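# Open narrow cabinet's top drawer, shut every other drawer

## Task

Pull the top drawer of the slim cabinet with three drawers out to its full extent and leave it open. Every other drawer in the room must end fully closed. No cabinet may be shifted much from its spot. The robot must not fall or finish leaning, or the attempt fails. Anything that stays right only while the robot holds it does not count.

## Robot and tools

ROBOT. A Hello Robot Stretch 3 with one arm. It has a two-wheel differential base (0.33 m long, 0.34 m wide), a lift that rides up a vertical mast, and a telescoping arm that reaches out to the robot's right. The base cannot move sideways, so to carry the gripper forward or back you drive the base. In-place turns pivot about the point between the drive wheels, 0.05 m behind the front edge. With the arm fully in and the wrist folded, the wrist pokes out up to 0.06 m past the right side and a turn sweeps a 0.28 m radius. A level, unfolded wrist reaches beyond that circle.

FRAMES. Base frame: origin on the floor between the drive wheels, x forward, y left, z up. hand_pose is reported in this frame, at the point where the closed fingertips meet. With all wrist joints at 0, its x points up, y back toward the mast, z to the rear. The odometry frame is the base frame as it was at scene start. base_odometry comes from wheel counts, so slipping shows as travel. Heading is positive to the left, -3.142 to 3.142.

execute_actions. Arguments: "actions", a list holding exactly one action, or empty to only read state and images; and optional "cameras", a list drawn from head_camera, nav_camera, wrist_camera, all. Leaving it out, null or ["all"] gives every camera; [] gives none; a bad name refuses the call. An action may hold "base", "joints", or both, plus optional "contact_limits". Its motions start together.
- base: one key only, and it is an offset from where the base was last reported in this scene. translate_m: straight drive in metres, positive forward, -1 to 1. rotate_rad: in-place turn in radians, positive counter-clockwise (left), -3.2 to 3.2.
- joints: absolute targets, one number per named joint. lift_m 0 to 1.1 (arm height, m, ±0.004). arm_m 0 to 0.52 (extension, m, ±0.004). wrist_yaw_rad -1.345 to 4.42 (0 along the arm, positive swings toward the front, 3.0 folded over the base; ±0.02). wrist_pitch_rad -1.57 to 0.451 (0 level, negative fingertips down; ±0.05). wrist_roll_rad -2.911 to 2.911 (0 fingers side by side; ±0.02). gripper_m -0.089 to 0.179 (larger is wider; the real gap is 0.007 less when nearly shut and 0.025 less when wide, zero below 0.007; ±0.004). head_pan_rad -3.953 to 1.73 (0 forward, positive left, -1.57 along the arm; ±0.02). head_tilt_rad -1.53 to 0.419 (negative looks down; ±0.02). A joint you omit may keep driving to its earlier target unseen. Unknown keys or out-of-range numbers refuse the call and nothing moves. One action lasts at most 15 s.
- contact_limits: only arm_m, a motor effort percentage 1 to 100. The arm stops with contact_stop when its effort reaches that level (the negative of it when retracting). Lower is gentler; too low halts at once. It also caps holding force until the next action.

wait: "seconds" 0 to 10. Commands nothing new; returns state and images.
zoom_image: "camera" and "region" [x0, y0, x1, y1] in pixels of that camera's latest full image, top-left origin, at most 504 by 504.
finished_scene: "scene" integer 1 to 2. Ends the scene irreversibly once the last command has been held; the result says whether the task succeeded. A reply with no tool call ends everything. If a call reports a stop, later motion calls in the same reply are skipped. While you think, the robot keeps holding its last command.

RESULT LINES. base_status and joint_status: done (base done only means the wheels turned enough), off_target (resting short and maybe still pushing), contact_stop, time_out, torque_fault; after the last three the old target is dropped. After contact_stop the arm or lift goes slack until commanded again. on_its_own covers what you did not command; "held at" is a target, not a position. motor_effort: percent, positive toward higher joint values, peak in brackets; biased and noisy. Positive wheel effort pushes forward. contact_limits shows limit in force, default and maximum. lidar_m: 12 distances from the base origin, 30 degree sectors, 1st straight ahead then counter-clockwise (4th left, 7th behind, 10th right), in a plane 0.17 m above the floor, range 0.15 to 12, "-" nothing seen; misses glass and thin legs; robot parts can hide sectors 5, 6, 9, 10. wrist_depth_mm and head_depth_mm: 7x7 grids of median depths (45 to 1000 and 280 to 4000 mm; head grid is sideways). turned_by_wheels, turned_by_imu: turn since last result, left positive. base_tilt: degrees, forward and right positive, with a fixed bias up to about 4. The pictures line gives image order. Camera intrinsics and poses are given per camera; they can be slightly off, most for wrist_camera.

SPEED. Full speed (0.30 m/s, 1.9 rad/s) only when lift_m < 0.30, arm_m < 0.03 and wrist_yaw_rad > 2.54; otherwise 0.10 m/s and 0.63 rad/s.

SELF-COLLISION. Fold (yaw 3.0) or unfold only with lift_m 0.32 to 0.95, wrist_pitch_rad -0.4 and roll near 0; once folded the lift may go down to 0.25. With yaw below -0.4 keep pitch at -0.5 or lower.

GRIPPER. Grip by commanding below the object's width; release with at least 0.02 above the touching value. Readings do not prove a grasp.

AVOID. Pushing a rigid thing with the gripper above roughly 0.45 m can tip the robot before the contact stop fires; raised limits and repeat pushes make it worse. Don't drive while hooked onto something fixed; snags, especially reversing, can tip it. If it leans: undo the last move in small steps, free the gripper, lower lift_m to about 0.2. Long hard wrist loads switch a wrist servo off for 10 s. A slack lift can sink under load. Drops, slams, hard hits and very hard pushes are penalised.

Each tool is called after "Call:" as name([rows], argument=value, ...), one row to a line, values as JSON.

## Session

Call:
execute_actions([
  {"joints":{"head_tilt_rad":-0.6}},
])

Scene clock: 0.90 s.
base_odometry: x=+0.000 y=+0.000 heading=+0.000 (m, m, rad; odometry frame)
turned_by_wheels: +0.000 (rad since the last result)
turned_by_imu: +0.000 (rad since the last result)
base_tilt: forward=-0.7 right=-1.0 (deg)
lidar_m: 1.24 1.32 2.78 2.52 2.44 2.02 1.49 1.60 1.85 1.81 1.93 1.82
head_depth_mm: 1478 1607 1785 1996 1891 1517 1274 / 1490 1641 1799 2016 1889 1519 1278 / 1504 1656 1834 2035 1882 1522 1279 / 1530 1666 1837 1492 1608 1525 1277 / 1538 1700 1855 1519 1646 1524 1281 / 1556 1721 1914 2044 1778 1528 1273 / 1588 1745 1942 2187 1891 1518 1281
base_status: not commanded
joint_positions: lift_m=+0.544 arm_m=+0.001 wrist_yaw_rad=+3.091 wrist_pitch_rad=-0.425 wrist_roll_rad=-0.009 gripper_m=+0.037 head_pan_rad=-0.015 head_tilt_rad=-0.592
joint_status: all done
motor_effort: left_wheel=+0(0) right_wheel=+0(0) lift_m=+23(23) arm_m=+0(1) wrist_yaw_rad=-1(1) wrist_pitch_rad=+5(5) wrist_roll_rad=+0(0) gripper_m=+0(0) head_pan_rad=+0(1) head_tilt_rad=-4(43) (%)
hand_pose: x=-0.0100 y=+0.0769 z=+0.5554 quat_wxyz=(+0.166, +0.691, +0.133, +0.691) (m; base frame)
wrist_depth_mm: - - - - - - - / - - - - - - - / - - - - - - - / - - - - - - - / 922 930 958 965 992 953 995 / 797 788 - 810 - 801 819 / 687 694 695 696 707 710 705
pictures: head_camera (sideways: a quarter turn clockwise sets it upright), nav_camera (sideways: a quarter turn counterclockwise sets it upright), wrist_camera
camera_calibration (this result's frames):
head_camera: T_world_to_cam=[[-0.523693, -0.00274133, -0.851902, 1.132], [-0.0194637, 0.999772, 0.00874786, -0.00584109], [0.851685, 0.0211624, -0.523627, 0.629232], [0, 0, 0, 1]] pos_world=[0.0568006, -0.00437311, 1.29389]
nav_camera: T_world_to_cam=[[0.543737, -0.0259743, 0.838854, -1.05187], [-0.0648492, -0.997833, 0.0111377, 0.0382235], [0.836746, -0.060455, -0.544243, 0.666382], [0, 0, 0, 1]] pos_world=[0.0168259, 0.0511053, 1.24461]
wrist_camera: T_world_to_cam=[[0.999098, 0.0157563, 0.0394422, -0.0113348], [0.0412972, -0.577363, -0.815442, 0.528285], [0.00992414, 0.816335, -0.577493, 0.42064], [0, 0, 0, 1]] pos_world=[-0.0146666, -0.0381924, 0.674149]
Images, in order (width x height): head_camera 896x504, nav_camera 672x504, wrist_camera 644x364.

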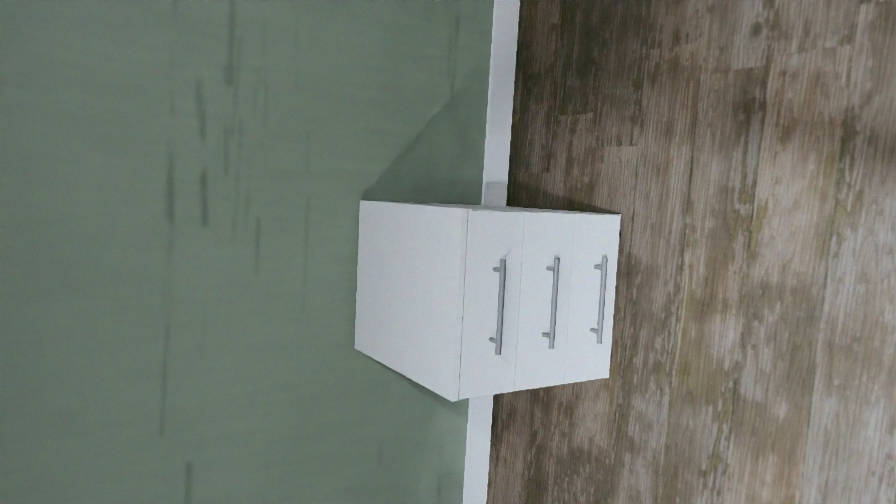

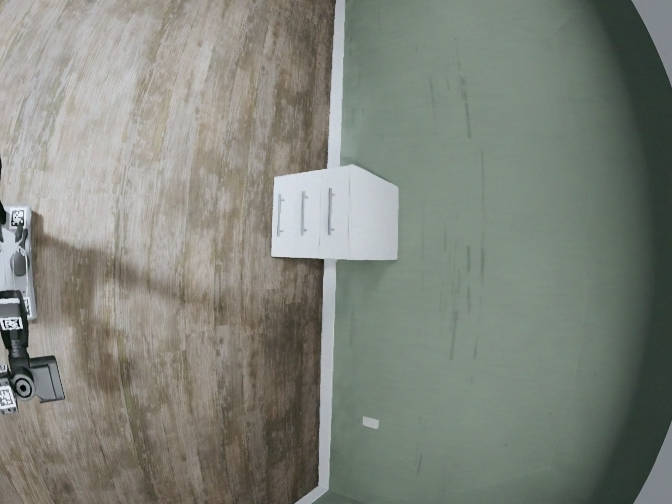

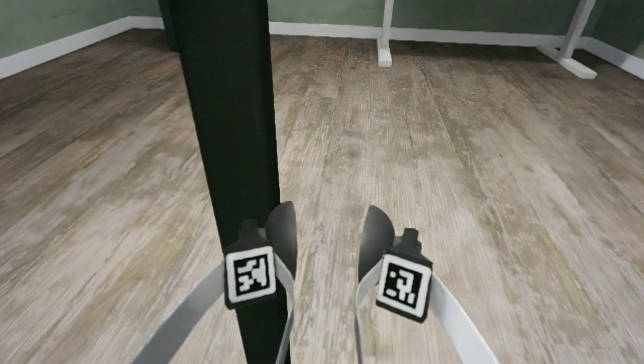

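Call:
execute_actions([
  {"base":{"rotate_rad":0.58},"joints":{"head_pan_rad":1.3,"head_tilt_rad":-0.4}},
], cameras=["head_camera","nav_camera"])

Call:
execute_actions([
  {"base":{"translate_m":0.44},"joints":{"head_pan_rad":-2.9,"lift_m":0.45}},
], cameras=["head_camera","nav_camera"])

Call:
execute_actions([
  {"base":{"rotate_rad":0.88},"joints":{"wrist_yaw_rad":0,"gripper_m":0.06,"head_pan_rad":1.2}},
], cameras=["head_camera","nav_camera"])

Call:
execute_actions([
  {"joints":{"wrist_pitch_rad":0,"wrist_roll_rad":1.57,"arm_m":0.36,"lift_m":0.328,"head_pan_rad":-1.57,"head_tilt_rad":-0.85}},
], cameras=["head_camera","wrist_camera"])

Scene clock: 9.87 s.
base_odometry: x=+0.000 y=+0.000 heading=+0.580 (m, m, rad; odometry frame)
turned_by_wheels: +0.580 (rad since the last result)
turned_by_imu: +0.589 (rad since the last result)
base_tilt: forward=-0.7 right=-1.2 (deg)
lidar_m: 1.94 2.87 2.45 2.46 2.00 1.49 1.64 1.83 1.81 1.97 1.81 1.24
head_depth_mm: 2497 2653 2819 2985 2433 1830 1456 / 2615 2783 2959 3173 2430 1805 1448 / 2739 2921 3053 3041 2428 1823 1448 / 2900 3046 3112 2667 2415 1809 1448 / 3013 3206 3464 3185 2411 1822 1449 / 2968 3096 3273 3274 2408 1817 1451 / 2582 2686 2786 2895 2444 1813 1440
base_status: done
joint_positions: lift_m=+0.544 arm_m=+0.001 wrist_yaw_rad=+3.091 wrist_pitch_rad=-0.425 wrist_roll_rad=-0.009 gripper_m=+0.037 head_pan_rad=+1.293 head_tilt_rad=-0.408
joint_status: all done
motor_effort: left_wheel=-5(10) right_wheel=+3(5) lift_m=+23(23) arm_m=-1(1) wrist_yaw_rad=+0(0) wrist_pitch_rad=+5(5) wrist_roll_rad=+0(0) gripper_m=-1(0) head_pan_rad=+3(34) head_tilt_rad=+5(26) (%)
hand_pose: x=-0.0100 y=+0.0769 z=+0.5554 quat_wxyz=(+0.166, +0.691, +0.133, +0.691) (m; base frame)
wrist_depth_mm: - - - - - - - / - - - - - - - / - - - - - - - / - - - - - - - / 927 938 927 961 965 958 980 / 788 780 - 811 - 820 831 / 691 704 694 696 707 717 710
pictures: head_camera (sideways: a quarter turn clockwise sets it upright), nav_camera (sideways: a quarter turn counterclockwise sets it upright)
camera_calibration (this result's frames):
head_camera: T_world_to_cam=[[-0.0883652, -0.34836, -0.933187, 1.23538], [-0.970752, 0.240073, 0.00230268, 0.00835137], [0.223231, 0.906096, -0.359385, 0.419346], [0, 0, 0, 1]] pos_world=[0.0236609, 0.0483847, 1.30353]
nav_camera: T_world_to_cam=[[0.121863, 0.362211, 0.924095, -1.16048], [0.946359, -0.323113, 0.00184972, 0.0441455], [0.299257, 0.8743, -0.382157, 0.458754], [0, 0, 0, 1]] pos_world=[-0.0376434, 0.0335151, 1.24763]
Images, in order (width x height): head_camera 896x504, nav_camera 672x504.

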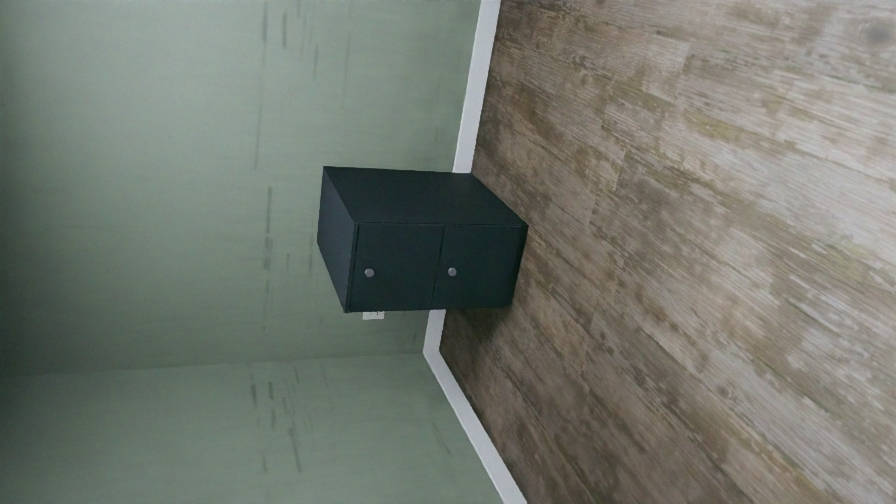

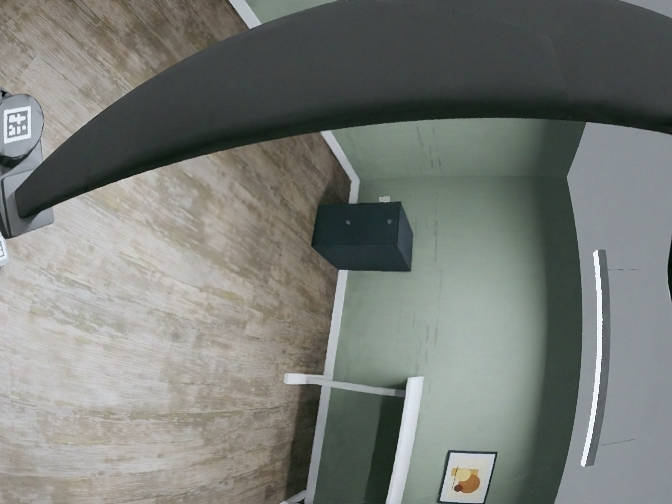

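Scene clock: 15.27 s.
base_odometry: x=+0.368 y=+0.241 heading=+0.580 (m, m, rad; odometry frame)
turned_by_wheels: +0.000 (rad since the last result)
turned_by_imu: +0.002 (rad since the last result)
base_tilt: forward=-0.7 right=-1.1 (deg)
lidar_m: 1.57 2.42 2.25 2.37 2.35 1.83 2.01 2.09 2.08 1.82 0.90 0.89
head_depth_mm: 2537 2645 2773 2943 2409 1806 1453 / 2538 2783 2976 3155 2433 1814 1450 / 2362 2535 2713 2949 2417 1822 1455 / 2184 2329 2514 2724 2431 1815 1444 / 2054 2173 2328 2511 2425 1819 1444 / 1954 2064 2186 2337 2390 1815 1450 / 1836 1943 2066 2188 2269 1817 1451
base_status: done
joint_positions: lift_m=+0.451 arm_m=+0.001 wrist_yaw_rad=+3.091 wrist_pitch_rad=-0.425 wrist_roll_rad=-0.009 gripper_m=+0.037 head_pan_rad=-2.893 head_tilt_rad=-0.408
joint_status: all done
motor_effort: left_wheel=-5(8) right_wheel=+2(4) lift_m=+10(18) arm_m=-1(0) wrist_yaw_rad=+1(0) wrist_pitch_rad=+5(5) wrist_roll_rad=+0(0) gripper_m=+0(0) head_pan_rad=-3(36) head_tilt_rad=+5(4) (%)
hand_pose: x=-0.0100 y=+0.0769 z=+0.4617 quat_wxyz=(+0.166, +0.691, +0.133, +0.691) (m; base frame)
wrist_depth_mm: - - - - - - - / - - - - - - - / - - - - - - - / 975 979 989 984 988 - - / 804 813 815 817 853 841 846 / 688 691 - 696 - 699 715 / 590 599 596 605 601 615 611
pictures: head_camera (sideways: a quarter turn clockwise sets it upright), nav_camera (sideways: a quarter turn counterclockwise sets it upright)
camera_calibration (this result's frames):
head_camera: T_world_to_cam=[[0.345536, 0.0987201, -0.933198, 1.23275], [0.28045, -0.959866, 0.00230152, 0.000720515], [-0.895518, -0.262511, -0.359355, 0.426131], [0, 0, 0, 1]] pos_world=[-0.0445546, -0.00914162, 1.30353]
nav_camera: T_world_to_cam=[[-0.37435, -0.0767257, 0.924108, -1.15747], [-0.196403, 0.980522, 0.00184806, 0.0511186], [-0.906249, -0.180806, -0.382127, 0.466068], [0, 0, 0, 1]] pos_world=[-0.000885062, -0.0546628, 1.24763]
Images, in order (width x height): head_camera 896x504, nav_camera 672x504.

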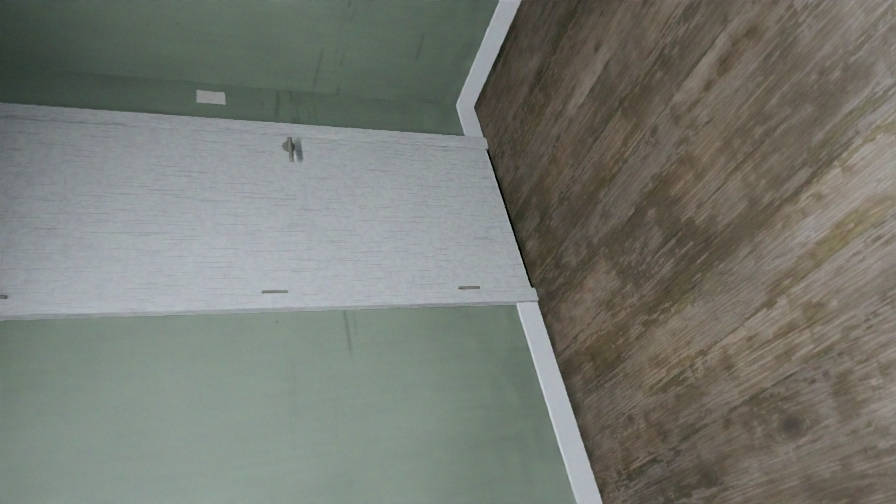

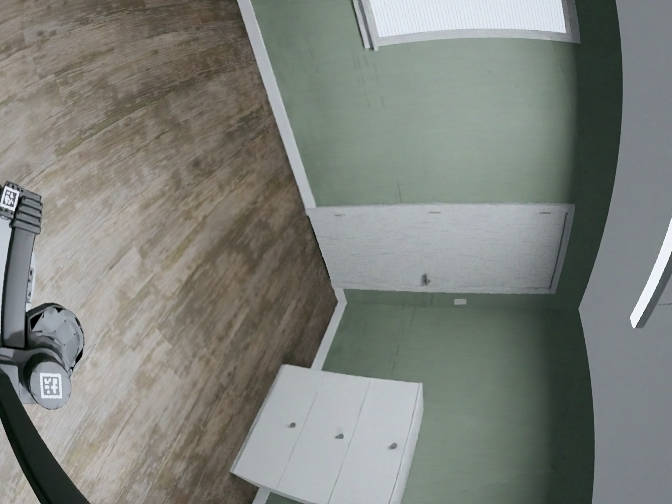

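Scene clock: 17.80 s.
base_odometry: x=+0.368 y=+0.241 heading=+1.459 (m, m, rad; odometry frame)
turned_by_wheels: +0.880 (rad since the last result)
turned_by_imu: +0.893 (rad since the last result)
base_tilt: forward=-0.7 right=-1.0 (deg)
lidar_m: 2.25 2.36 2.44 1.84 1.89 2.18 2.08 2.11 1.51 0.89 1.49 1.99
head_depth_mm: 2408 2603 2804 3025 2416 1823 1448 / 2333 2489 2699 2924 2406 1828 1454 / 2252 2406 2578 2795 2418 1810 1440 / 2164 2308 2462 2671 2408 1818 1453 / 2089 2231 2387 2561 2433 1819 1457 / 2010 2141 2273 2439 2412 1808 1450 / 1949 2081 2200 2330 2434 1821 1447
base_status: done
joint_positions: lift_m=+0.451 arm_m=+0.001 wrist_yaw_rad=+0.002 wrist_pitch_rad=-0.425 wrist_roll_rad=-0.009 gripper_m=+0.060 head_pan_rad=+1.193 head_tilt_rad=-0.408
joint_status: all done
motor_effort: left_wheel=-5(12) right_wheel=+3(5) lift_m=+10(10) arm_m=+0(1) wrist_yaw_rad=-3(2) wrist_pitch_rad=+5(5) wrist_roll_rad=+0(0) gripper_m=-1(85) head_pan_rad=+3(36) head_tilt_rad=+4(5) (%)
hand_pose: x=-0.0211 y=-0.3698 z=+0.4617 quat_wxyz=(+0.695, +0.151, -0.687, -0.148) (m; base frame)
wrist_depth_mm: - - 608 584 590 - - / - - 667 645 650 - - / - - 758 695 725 - - / 952 961 910 773 933 - - / 803 812 851 826 841 834 841 / 677 687 - 705 - 710 711 / 598 592 600 604 597 609 614
pictures: head_camera (sideways: a quarter turn clockwise sets it upright), nav_camera (sideways: a quarter turn counterclockwise sets it upright)
camera_calibration (this result's frames):
head_camera: T_world_to_cam=[[-0.122654, -0.337616, -0.933259, 1.23569], [-0.941914, 0.335847, 0.00229556, 0.00818472], [0.312657, 0.879331, -0.359198, 0.418557], [0, 0, 0, 1]] pos_world=[0.0284064, 0.0463881, 1.30354]
nav_camera: T_world_to_cam=[[0.157369, 0.348054, 0.924172, -1.1608], [0.909347, -0.416035, 0.0018395, 0.0443846], [0.385128, 0.840103, -0.381972, 0.457989], [0, 0, 0, 1]] pos_world=[-0.0340725, 0.0377274, 1.24763]
Images, in order (width x height): head_camera 896x504, nav_camera 672x504.

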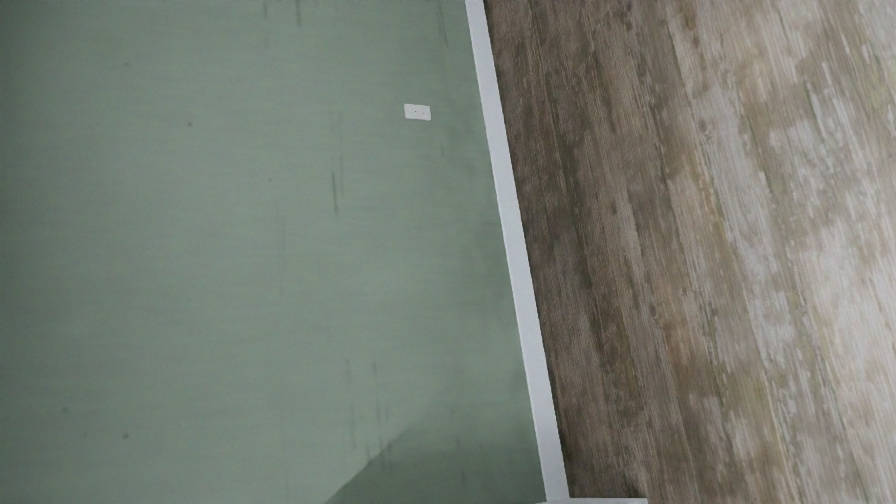

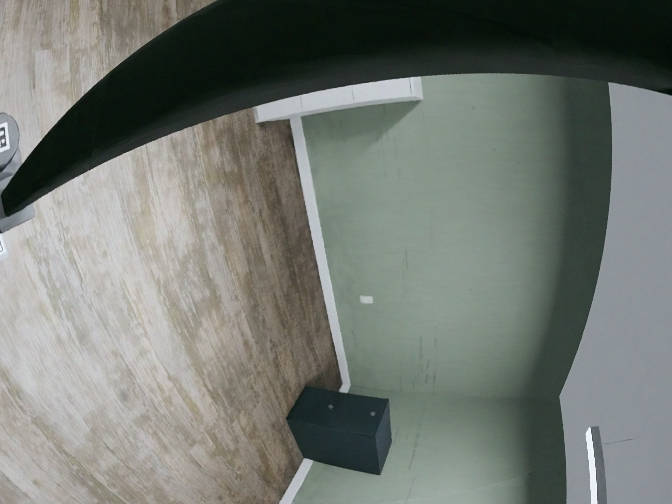

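Scene clock: 21.63 s.
base_odometry: x=+0.368 y=+0.241 heading=+1.459 (m, m, rad; odometry frame)
turned_by_wheels: +0.000 (rad since the last result)
turned_by_imu: +0.000 (rad since the last result)
base_tilt: forward=-0.8 right=-1.0 (deg)
lidar_m: 2.25 2.37 2.43 1.84 1.89 2.17 2.07 2.10 1.51 0.89 1.49 1.99
head_depth_mm: 1256 1432 1674 1783 1508 1304 1144 / 1257 1437 1608 1660 1510 1304 1164 / 1264 1445 1315 1228 1437 1297 1151 / 1265 1450 1312 1234 1453 1312 1149 / 1273 1454 1418 1265 1489 1307 1150 / 1280 1457 1709 1808 1518 1314 1155 / 1281 1466 1713 1809 1526 1311 1152
base_status: not commanded
joint_positions: lift_m=+0.329 arm_m=+0.360 wrist_yaw_rad=+0.001 wrist_pitch_rad=-0.024 wrist_roll_rad=+1.569 gripper_m=+0.060 head_pan_rad=-1.563 head_tilt_rad=-0.839
joint_status: all done
motor_effort: left_wheel=-4(5) right_wheel=+2(3) lift_m=+11(7) arm_m=+5(1) wrist_yaw_rad=-1(4) wrist_pitch_rad=+8(9) wrist_roll_rad=+0(2) gripper_m=+1(0) head_pan_rad=-3(36) head_tilt_rad=-6(38) (%)
hand_pose: x=-0.0212 y=-0.7601 z=+0.4370 quat_wxyz=(+0.001, +0.000, -1.000, -0.012) (m; base frame)
wrist_depth_mm: 793 798 277 276 276 276 276 / 807 817 283 281 281 283 281 / 834 839 290 287 287 287 289 / 848 861 297 292 295 294 296 / 889 899 885 297 300 299 301 / 908 900 - 309 - 307 309 / 930 950 319 316 317 318 317
pictures: head_camera (sideways: a quarter turn clockwise sets it upright), wrist_camera
camera_calibration (this result's frames):
head_camera: T_world_to_cam=[[-0.0162453, 0.716104, -0.697804, 0.928036], [0.99909, 0.0391579, 0.0169254, -0.0226964], [0.0394449, -0.696894, -0.716089, 0.88455], [0, 0, 0, 1]] pos_world=[0.00286101, -0.0472449, 1.28139]
wrist_camera: T_world_to_cam=[[-0.0558931, -0.0198711, -0.998239, 0.421745], [0.980393, 0.188124, -0.0586387, 0.21999], [0.188958, -0.981944, 0.00896671, -0.583767], [0, 0, 0, 1]] pos_world=[-0.0817969, -0.606231, 0.439136]
Images, in order (width x height): head_camera 896x504, wrist_camera 644x364.

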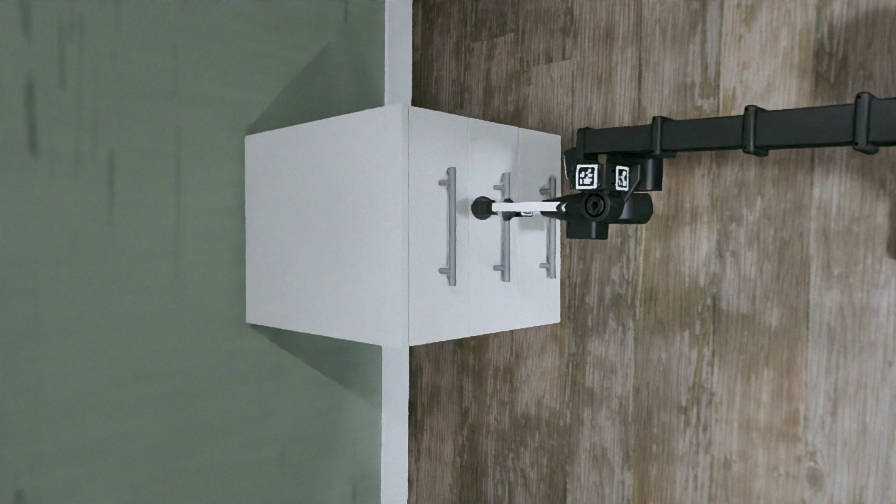

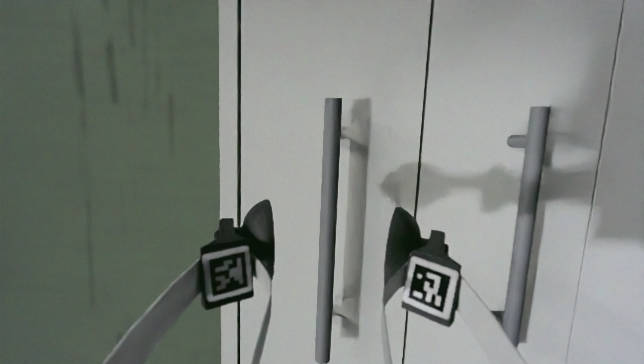

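Call:
execute_actions([
  {"base":{"translate_m":0.02},"joints":{"arm_m":0.471,"lift_m":0.332},"contact_limits":{"arm_m":15}},
], cameras=["wrist_camera"])

Call:
execute_actions([
  {"joints":{"gripper_m":-0.045}},
], cameras=["wrist_camera"])

Call:
execute_actions([
  {"joints":{"arm_m":0.43}},
], cameras=["wrist_camera"])

Scene clock: 26.60 s.
base_odometry: x=+0.370 y=+0.261 heading=+1.459 (m, m, rad; odometry frame)
turned_by_wheels: +0.000 (rad since the last result)
turned_by_imu: +0.000 (rad since the last result)
base_tilt: forward=-0.8 right=-0.9 (deg)
lidar_m: 2.22 2.35 2.43 1.84 1.90 2.19 2.10 2.11 1.51 0.89 1.48 1.99
head_depth_mm: 1250 1439 1671 1781 1511 1305 1142 / 1259 1447 1567 1299 1506 1307 1150 / 1262 1445 1310 1225 1449 1304 1148 / 1268 1443 1314 1227 1451 1307 1151 / 1273 1457 1458 1310 1485 1314 1148 / 1280 1458 1711 1816 1508 1310 1153 / 1273 1465 1715 1813 1522 1319 1154
base_status: done
joint_positions: lift_m=+0.331 arm_m=+0.470 wrist_yaw_rad=+0.001 wrist_pitch_rad=-0.023 wrist_roll_rad=+1.569 gripper_m=+0.060 head_pan_rad=-1.563 head_tilt_rad=-0.839
joint_status: all done
motor_effort: left_wheel=-4(6) right_wheel=+2(6) lift_m=+34(37) arm_m=+6(8) wrist_yaw_rad=+0(1) wrist_pitch_rad=+8(8) wrist_roll_rad=+0(0) gripper_m=-1(0) head_pan_rad=-3(3) head_tilt_rad=-6(6) (%)
contact_limits: arm_m 15 (drawing in: default 22, maximum 37; extending or still: default 31, maximum 51)
hand_pose: x=-0.0212 y=-0.8710 z=+0.4397 quat_wxyz=(+0.001, +0.000, -1.000, -0.012) (m; base frame)
wrist_depth_mm: 684 696 169 168 169 169 169 / 709 695 172 171 173 173 173 / 715 718 176 176 177 177 177 / 748 733 180 180 180 182 181 / 757 765 183 184 184 185 186 / 791 798 - 188 - 189 190 / 807 797 194 193 195 195 195
pictures: wrist_camera
camera_calibration (this result's frames):
wrist_camera: T_world_to_cam=[[-0.055891, -0.0202171, -0.998232, 0.42194], [0.980395, 0.188096, -0.0587018, 0.241008], [0.188951, -0.981942, 0.00930781, -0.69279], [0, 0, 0, 1]] pos_world=[-0.0817976, -0.717083, 0.44179]
Images, in order (width x height): wrist_camera 644x364.

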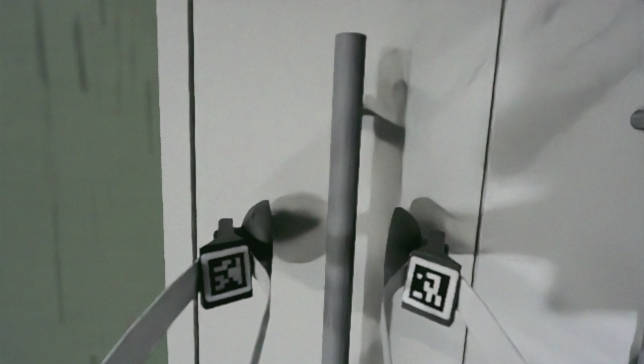

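Scene clock: 28.13 s.
base_odometry: x=+0.370 y=+0.261 heading=+1.459 (m, m, rad; odometry frame)
turned_by_wheels: +0.000 (rad since the last result)
turned_by_imu: +0.000 (rad since the last result)
base_tilt: forward=-0.6 right=-1.2 (deg)
lidar_m: 2.23 2.35 2.44 1.84 1.89 2.19 2.10 2.11 1.51 0.89 1.49 1.99
head_depth_mm: 1255 1428 1675 1788 1511 1300 1147 / 1260 1440 1569 1303 1509 1308 1143 / 1256 1447 1315 1227 1447 1312 1147 / 1262 1451 1316 1227 1449 1311 1152 / 1266 1454 1463 1308 1490 1307 1153 / 1275 1467 1710 1810 1521 1309 1155 / 1275 1472 1718 1821 1520 1315 1157
base_status: not commanded
joint_positions: lift_m=+0.331 arm_m=+0.470 wrist_yaw_rad=-0.001 wrist_pitch_rad=-0.010 wrist_roll_rad=+1.569 gripper_m=-0.043 head_pan_rad=-1.563 head_tilt_rad=-0.839
joint_status: all done
motor_effort: left_wheel=-6(6) right_wheel=+4(4) lift_m=+33(34) arm_m=+8(7) wrist_yaw_rad=+1(1) wrist_pitch_rad=+3(8) wrist_roll_rad=+0(0) gripper_m=-33(100) head_pan_rad=-3(3) head_tilt_rad=-6(6) (%)
hand_pose: x=-0.0216 y=-0.8713 z=+0.4431 quat_wxyz=(+0.001, +0.000, -1.000, -0.006) (m; base frame)
wrist_depth_mm: 698 699 171 170 170 170 169 / 704 720 175 174 174 174 174 / 735 722 178 178 178 177 177 / 752 755 183 180 182 181 181 / 775 762 187 151 185 185 185 / 795 791 193 190 - 191 189 / 815 806 197 194 195 194 194
pictures: wrist_camera
camera_calibration (this result's frames):
wrist_camera: T_world_to_cam=[[-0.0559307, -0.0331676, -0.997884, 0.413867], [0.980666, 0.185891, -0.0611443, 0.24079], [0.187525, -0.98201, 0.0221293, -0.698793], [0, 0, 0, 1]] pos_world=[-0.0819455, -0.717256, 0.443178]
Images, in order (width x height): wrist_camera 644x364.

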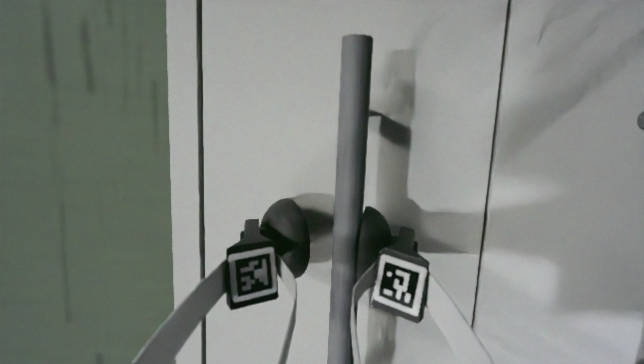

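Scene clock: 29.50 s.
base_odometry: x=+0.370 y=+0.261 heading=+1.459 (m, m, rad; odometry frame)
turned_by_wheels: +0.000 (rad since the last result)
turned_by_imu: +0.000 (rad since the last result)
base_tilt: forward=-0.8 right=-1.0 (deg)
lidar_m: 2.23 2.35 2.43 1.84 1.89 2.19 2.10 2.11 1.50 0.89 1.48 1.98
head_depth_mm: 1254 1433 1676 1780 1506 1298 1145 / 1259 1447 1570 1301 1502 1300 1158 / 1256 1447 1311 1171 1415 1305 1150 / 1268 1453 1310 1177 1452 1309 1146 / 1270 1451 1466 1347 1483 1301 1147 / 1273 1457 1712 1804 1516 1311 1152 / 1274 1466 1716 1810 1517 1314 1157
base_status: not commanded
joint_positions: lift_m=+0.331 arm_m=+0.431 wrist_yaw_rad=-0.004 wrist_pitch_rad=-0.033 wrist_roll_rad=+1.569 gripper_m=-0.041 head_pan_rad=-1.563 head_tilt_rad=-0.840
joint_status: all done
motor_effort: left_wheel=-5(6) right_wheel=+3(4) lift_m=+34(34) arm_m=-7(10) wrist_yaw_rad=+4(4) wrist_pitch_rad=+11(15) wrist_roll_rad=+0(1) gripper_m=-25(32) head_pan_rad=-3(2) head_tilt_rad=-5(5) (%)
hand_pose: x=-0.0224 y=-0.8309 z=+0.4373 quat_wxyz=(+0.001, -0.002, -1.000, -0.017) (m; base frame)
wrist_depth_mm: 730 723 170 170 171 210 211 / 744 740 173 173 175 214 215 / 762 758 177 177 179 219 218 / 783 785 181 180 183 224 224 / 800 796 185 149 186 229 230 / 819 828 189 190 190 236 235 / 840 836 194 194 195 240 241
pictures: wrist_camera
camera_calibration (this result's frames):
wrist_camera: T_world_to_cam=[[-0.0555442, -0.0104643, -0.998401, 0.428502], [0.981323, 0.183879, -0.0565213, 0.230106], [0.184176, -0.982893, 0.0000554971, -0.650029], [0, 0, 0, 1]] pos_world=[-0.0822879, -0.676737, 0.440859]
Images, in order (width x height): wrist_camera 644x364.

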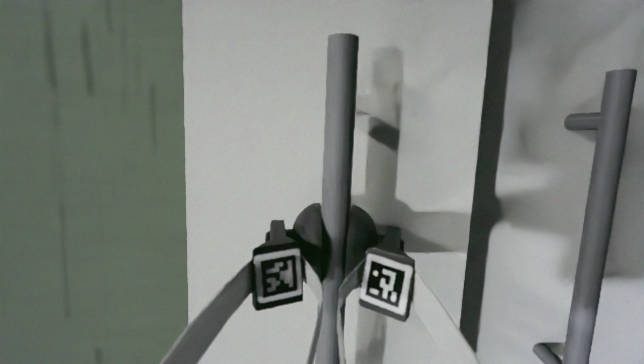

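Call:
execute_actions([
  {"joints":{"arm_m":0.15,"lift_m":0.327}},
], cameras=[])

Call:
execute_actions([
  {"joints":{"arm_m":0.115},"contact_limits":{"arm_m":12}},
], cameras=["head_camera","wrist_camera"])

Scene clock: 35.00 s.
base_odometry: x=+0.370 y=+0.261 heading=+1.459 (m, m, rad; odometry frame)
turned_by_wheels: +0.000 (rad since the last result)
turned_by_imu: +0.000 (rad since the last result)
base_tilt: forward=-0.6 right=-1.1 (deg)
lidar_m: 2.23 2.35 2.43 1.84 1.89 2.20 2.10 2.11 1.51 0.89 1.48 1.99
head_depth_mm: 1258 1437 1676 1795 1503 1305 1143 / 1261 1434 1571 1231 1024 1318 1166 / 1264 1444 1307 1225 988 1359 1112 / 1267 1449 1309 1237 987 1328 1148 / 1273 1459 1456 1266 1032 1313 1152 / 1272 1461 1714 1811 1526 1311 1154 / 1277 1467 1713 1815 1528 1319 1154
base_status: not commanded
joint_positions: lift_m=+0.328 arm_m=+0.150 wrist_yaw_rad=-0.053 wrist_pitch_rad=-0.027 wrist_roll_rad=+1.569 gripper_m=-0.041 head_pan_rad=-1.563 head_tilt_rad=-0.840
joint_status: all done
on_its_own: wrist_yaw_rad is held at -0.055, not at your +0.000, by its stall guard, which is not easing now
motor_effort: left_wheel=-3(15) right_wheel=+2(13) lift_m=+11(31) arm_m=-5(7) wrist_yaw_rad=-2(41) wrist_pitch_rad=+9(11) wrist_roll_rad=+0(0) gripper_m=-24(25) head_pan_rad=-3(3) head_tilt_rad=-6(4) (%)
hand_pose: x=-0.0349 y=-0.5506 z=+0.4352 quat_wxyz=(+0.001, -0.026, -1.000, -0.014) (m; base frame)
wrist_depth_mm: - - 174 175 175 710 535 / - - 177 177 178 490 495 / - - 179 180 180 502 501 / - - 183 181 183 506 510 / - - 184 148 186 515 516 / - - 188 150 189 528 521 / - - 189 191 191 665 517
pictures: none
No camera images: the call's "cameras" was empty. Leave "cameras" out to get every camera's image.

Scene clock: 36.27 s.
base_odometry: x=+0.370 y=+0.261 heading=+1.459 (m, m, rad; odometry frame)
turned_by_wheels: +0.000 (rad since the last result)
turned_by_imu: +0.000 (rad since the last result)
base_tilt: forward=-0.8 right=-1.2 (deg)
lidar_m: 2.22 2.35 2.43 1.83 1.89 2.19 2.10 2.11 1.51 0.89 1.48 1.99
head_depth_mm: 1255 1443 1669 1786 1509 1298 1149 / 1258 1438 1568 1224 1012 1303 1163 / 1263 1445 1304 1216 975 1328 1091 / 1263 1446 1308 1229 978 1311 1143 / 1267 1459 1463 1254 1023 1309 1150 / 1270 1459 1714 1803 1513 1304 1154 / 1277 1468 1707 1821 1526 1310 1156
base_status: not commanded
joint_positions: lift_m=+0.328 arm_m=+0.116 wrist_yaw_rad=-0.057 wrist_pitch_rad=-0.027 wrist_roll_rad=+1.569 gripper_m=-0.041 head_pan_rad=-1.563 head_tilt_rad=-0.840
joint_status: all done
on_its_own: wrist_yaw_rad is held at -0.055, not at your +0.000, by its stall guard, which is not easing now
motor_effort: left_wheel=-3(3) right_wheel=+2(2) lift_m=+11(11) arm_m=-6(7) wrist_yaw_rad=+1(1) wrist_pitch_rad=+9(9) wrist_roll_rad=+0(0) gripper_m=-24(25) head_pan_rad=-3(3) head_tilt_rad=-5(5) (%)
contact_limits: arm_m 12 (drawing in: default 22, maximum 37; extending or still: default 31, maximum 51)
hand_pose: x=-0.0358 y=-0.5157 z=+0.4351 quat_wxyz=(+0.001, -0.028, -1.000, -0.014) (m; base frame)
wrist_depth_mm: - - 184 184 184 750 537 / - - 187 186 188 530 526 / - - 189 188 189 534 528 / - - 191 191 193 547 522 / - - 195 - 195 550 523 / - - 197 200 198 562 523 / - - 200 200 201 716 516
pictures: head_camera (sideways: a quarter turn clockwise sets it upright), wrist_camera
camera_calibration (this result's frames):
head_camera: T_world_to_cam=[[-0.0160563, 0.716896, -0.696996, 0.926982], [0.9991, 0.0388667, 0.0169607, -0.0227424], [0.039249, -0.696096, -0.716875, 0.885573], [0, 0, 0, 1]] pos_world=[0.00284797, -0.0472209, 1.28133]
wrist_camera: T_world_to_cam=[[-0.0563441, -0.0132974, -0.998323, 0.427299], [0.989596, 0.131835, -0.0576076, 0.159099], [0.13238, -0.991183, 0.005731, -0.346357], [0, 0, 0, 1]] pos_world=[-0.0875175, -0.358596, 0.437733]
Images, in order (width x height): head_camera 896x504, wrist_camera 644x364.

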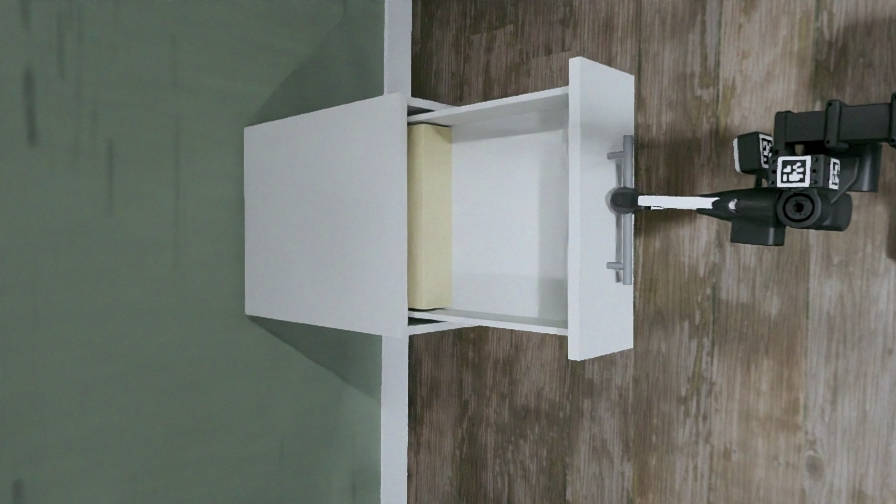

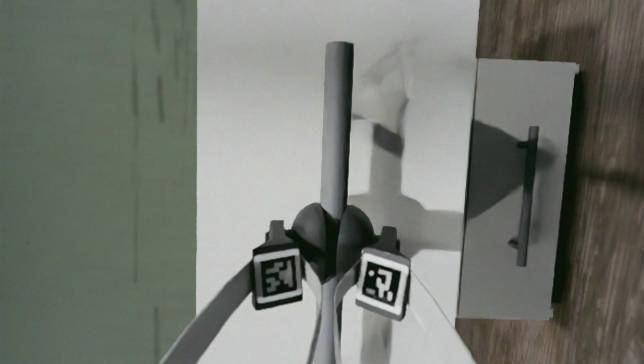

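Same travel (~0.345 m) as in scene 1; it reached the stop.

Call:
execute_actions([
  {"joints":{"gripper_m":0.05}},
], cameras=[])

Call:
execute_actions([
  {"joints":{"arm_m":0.06}},
], cameras=[])

Call:
finished_scene(scene=2)

Scene clock: 40.90 s.
base_odometry: x=+0.370 y=+0.261 heading=+1.459 (m, m, rad; odometry frame)
turned_by_wheels: +0.000 (rad since the last result)
turned_by_imu: +0.000 (rad since the last result)
base_tilt: forward=-0.9 right=-1.0 (deg)
lidar_m: 2.23 2.35 2.44 1.83 1.89 2.19 2.10 2.11 1.50 0.89 1.49 1.99
head_depth_mm: 1253 1440 1674 1789 1512 1302 1144 / 1257 1434 1573 1227 1017 1305 1163 / 1266 1445 1307 1220 977 1331 - / 1265 1451 1313 1222 977 1308 1142 / 1269 1459 1454 1256 1024 1308 1155 / 1271 1461 1711 1810 1522 1305 1154 / 1276 1463 1712 1812 1517 1315 1155
base_status: not commanded
joint_positions: lift_m=+0.328 arm_m=+0.115 wrist_yaw_rad=-0.056 wrist_pitch_rad=-0.025 wrist_roll_rad=+1.569 gripper_m=+0.050 head_pan_rad=-1.563 head_tilt_rad=-0.840
joint_status: all done
on_its_own: wrist_yaw_rad is held at -0.055, not at your +0.000, by its stall guard, which is not easing now
motor_effort: left_wheel=-3(3) right_wheel=+2(2) lift_m=+11(12) arm_m=-5(7) wrist_yaw_rad=+2(2) wrist_pitch_rad=+9(9) wrist_roll_rad=+0(0) gripper_m=+1(91) head_pan_rad=-3(3) head_tilt_rad=-5(5) (%)
hand_pose: x=-0.0357 y=-0.5155 z=+0.4356 quat_wxyz=(+0.001, -0.028, -1.000, -0.013) (m; base frame)
wrist_depth_mm: - - 185 184 185 764 536 / - - 187 187 187 531 528 / - - 190 189 191 529 532 / - - 193 191 193 544 524 / - - 195 195 195 549 524 / - - - 198 - 563 515 / - - 201 200 202 677 522
pictures: none
No camera images: the call's "cameras" was empty. Leave "cameras" out to get every camera's image.

Scene clock: 42.43 s.
base_odometry: x=+0.370 y=+0.261 heading=+1.459 (m, m, rad; odometry frame)
turned_by_wheels: +0.000 (rad since the last result)
turned_by_imu: +0.000 (rad since the last result)
base_tilt: forward=-0.7 right=-1.0 (deg)
lidar_m: 2.23 2.35 2.44 1.84 1.90 2.19 2.10 2.11 1.51 0.89 1.48 1.98
head_depth_mm: 1254 1434 1673 1795 1499 1301 1145 / 1256 1443 1574 1226 1015 1303 1171 / 1261 1448 1304 1223 975 1311 - / 1265 1446 1310 1218 982 1309 1147 / 1268 1460 1466 1255 1024 1306 1155 / 1276 1462 1701 1798 1525 1312 1150 / 1275 1466 1711 1804 1525 1313 1154
base_status: not commanded
joint_positions: lift_m=+0.328 arm_m=+0.060 wrist_yaw_rad=-0.056 wrist_pitch_rad=-0.025 wrist_roll_rad=+1.569 gripper_m=+0.050 head_pan_rad=-1.563 head_tilt_rad=-0.840
joint_status: all done
on_its_own: wrist_yaw_rad is held at -0.055, not at your +0.000, by its stall guard, which is not easing now
motor_effort: left_wheel=-3(3) right_wheel=+1(2) lift_m=+11(11) arm_m=-4(4) wrist_yaw_rad=+2(2) wrist_pitch_rad=+8(9) wrist_roll_rad=+0(0) gripper_m=+0(1) head_pan_rad=-3(3) head_tilt_rad=-7(6) (%)
hand_pose: x=-0.0356 y=-0.4606 z=+0.4357 quat_wxyz=(+0.001, -0.028, -1.000, -0.013) (m; base frame)
wrist_depth_mm: - - 239 238 238 814 538 / - - 243 240 240 587 541 / - - 245 244 244 596 538 / - - 249 247 250 605 529 / - - - 252 429 606 523 / - - - 254 - 613 524 / - - 260 259 261 725 519
pictures: none
No camera images: the call's "cameras" was empty. Leave "cameras" out to get every camera's image.

The scene is finished: the task was done.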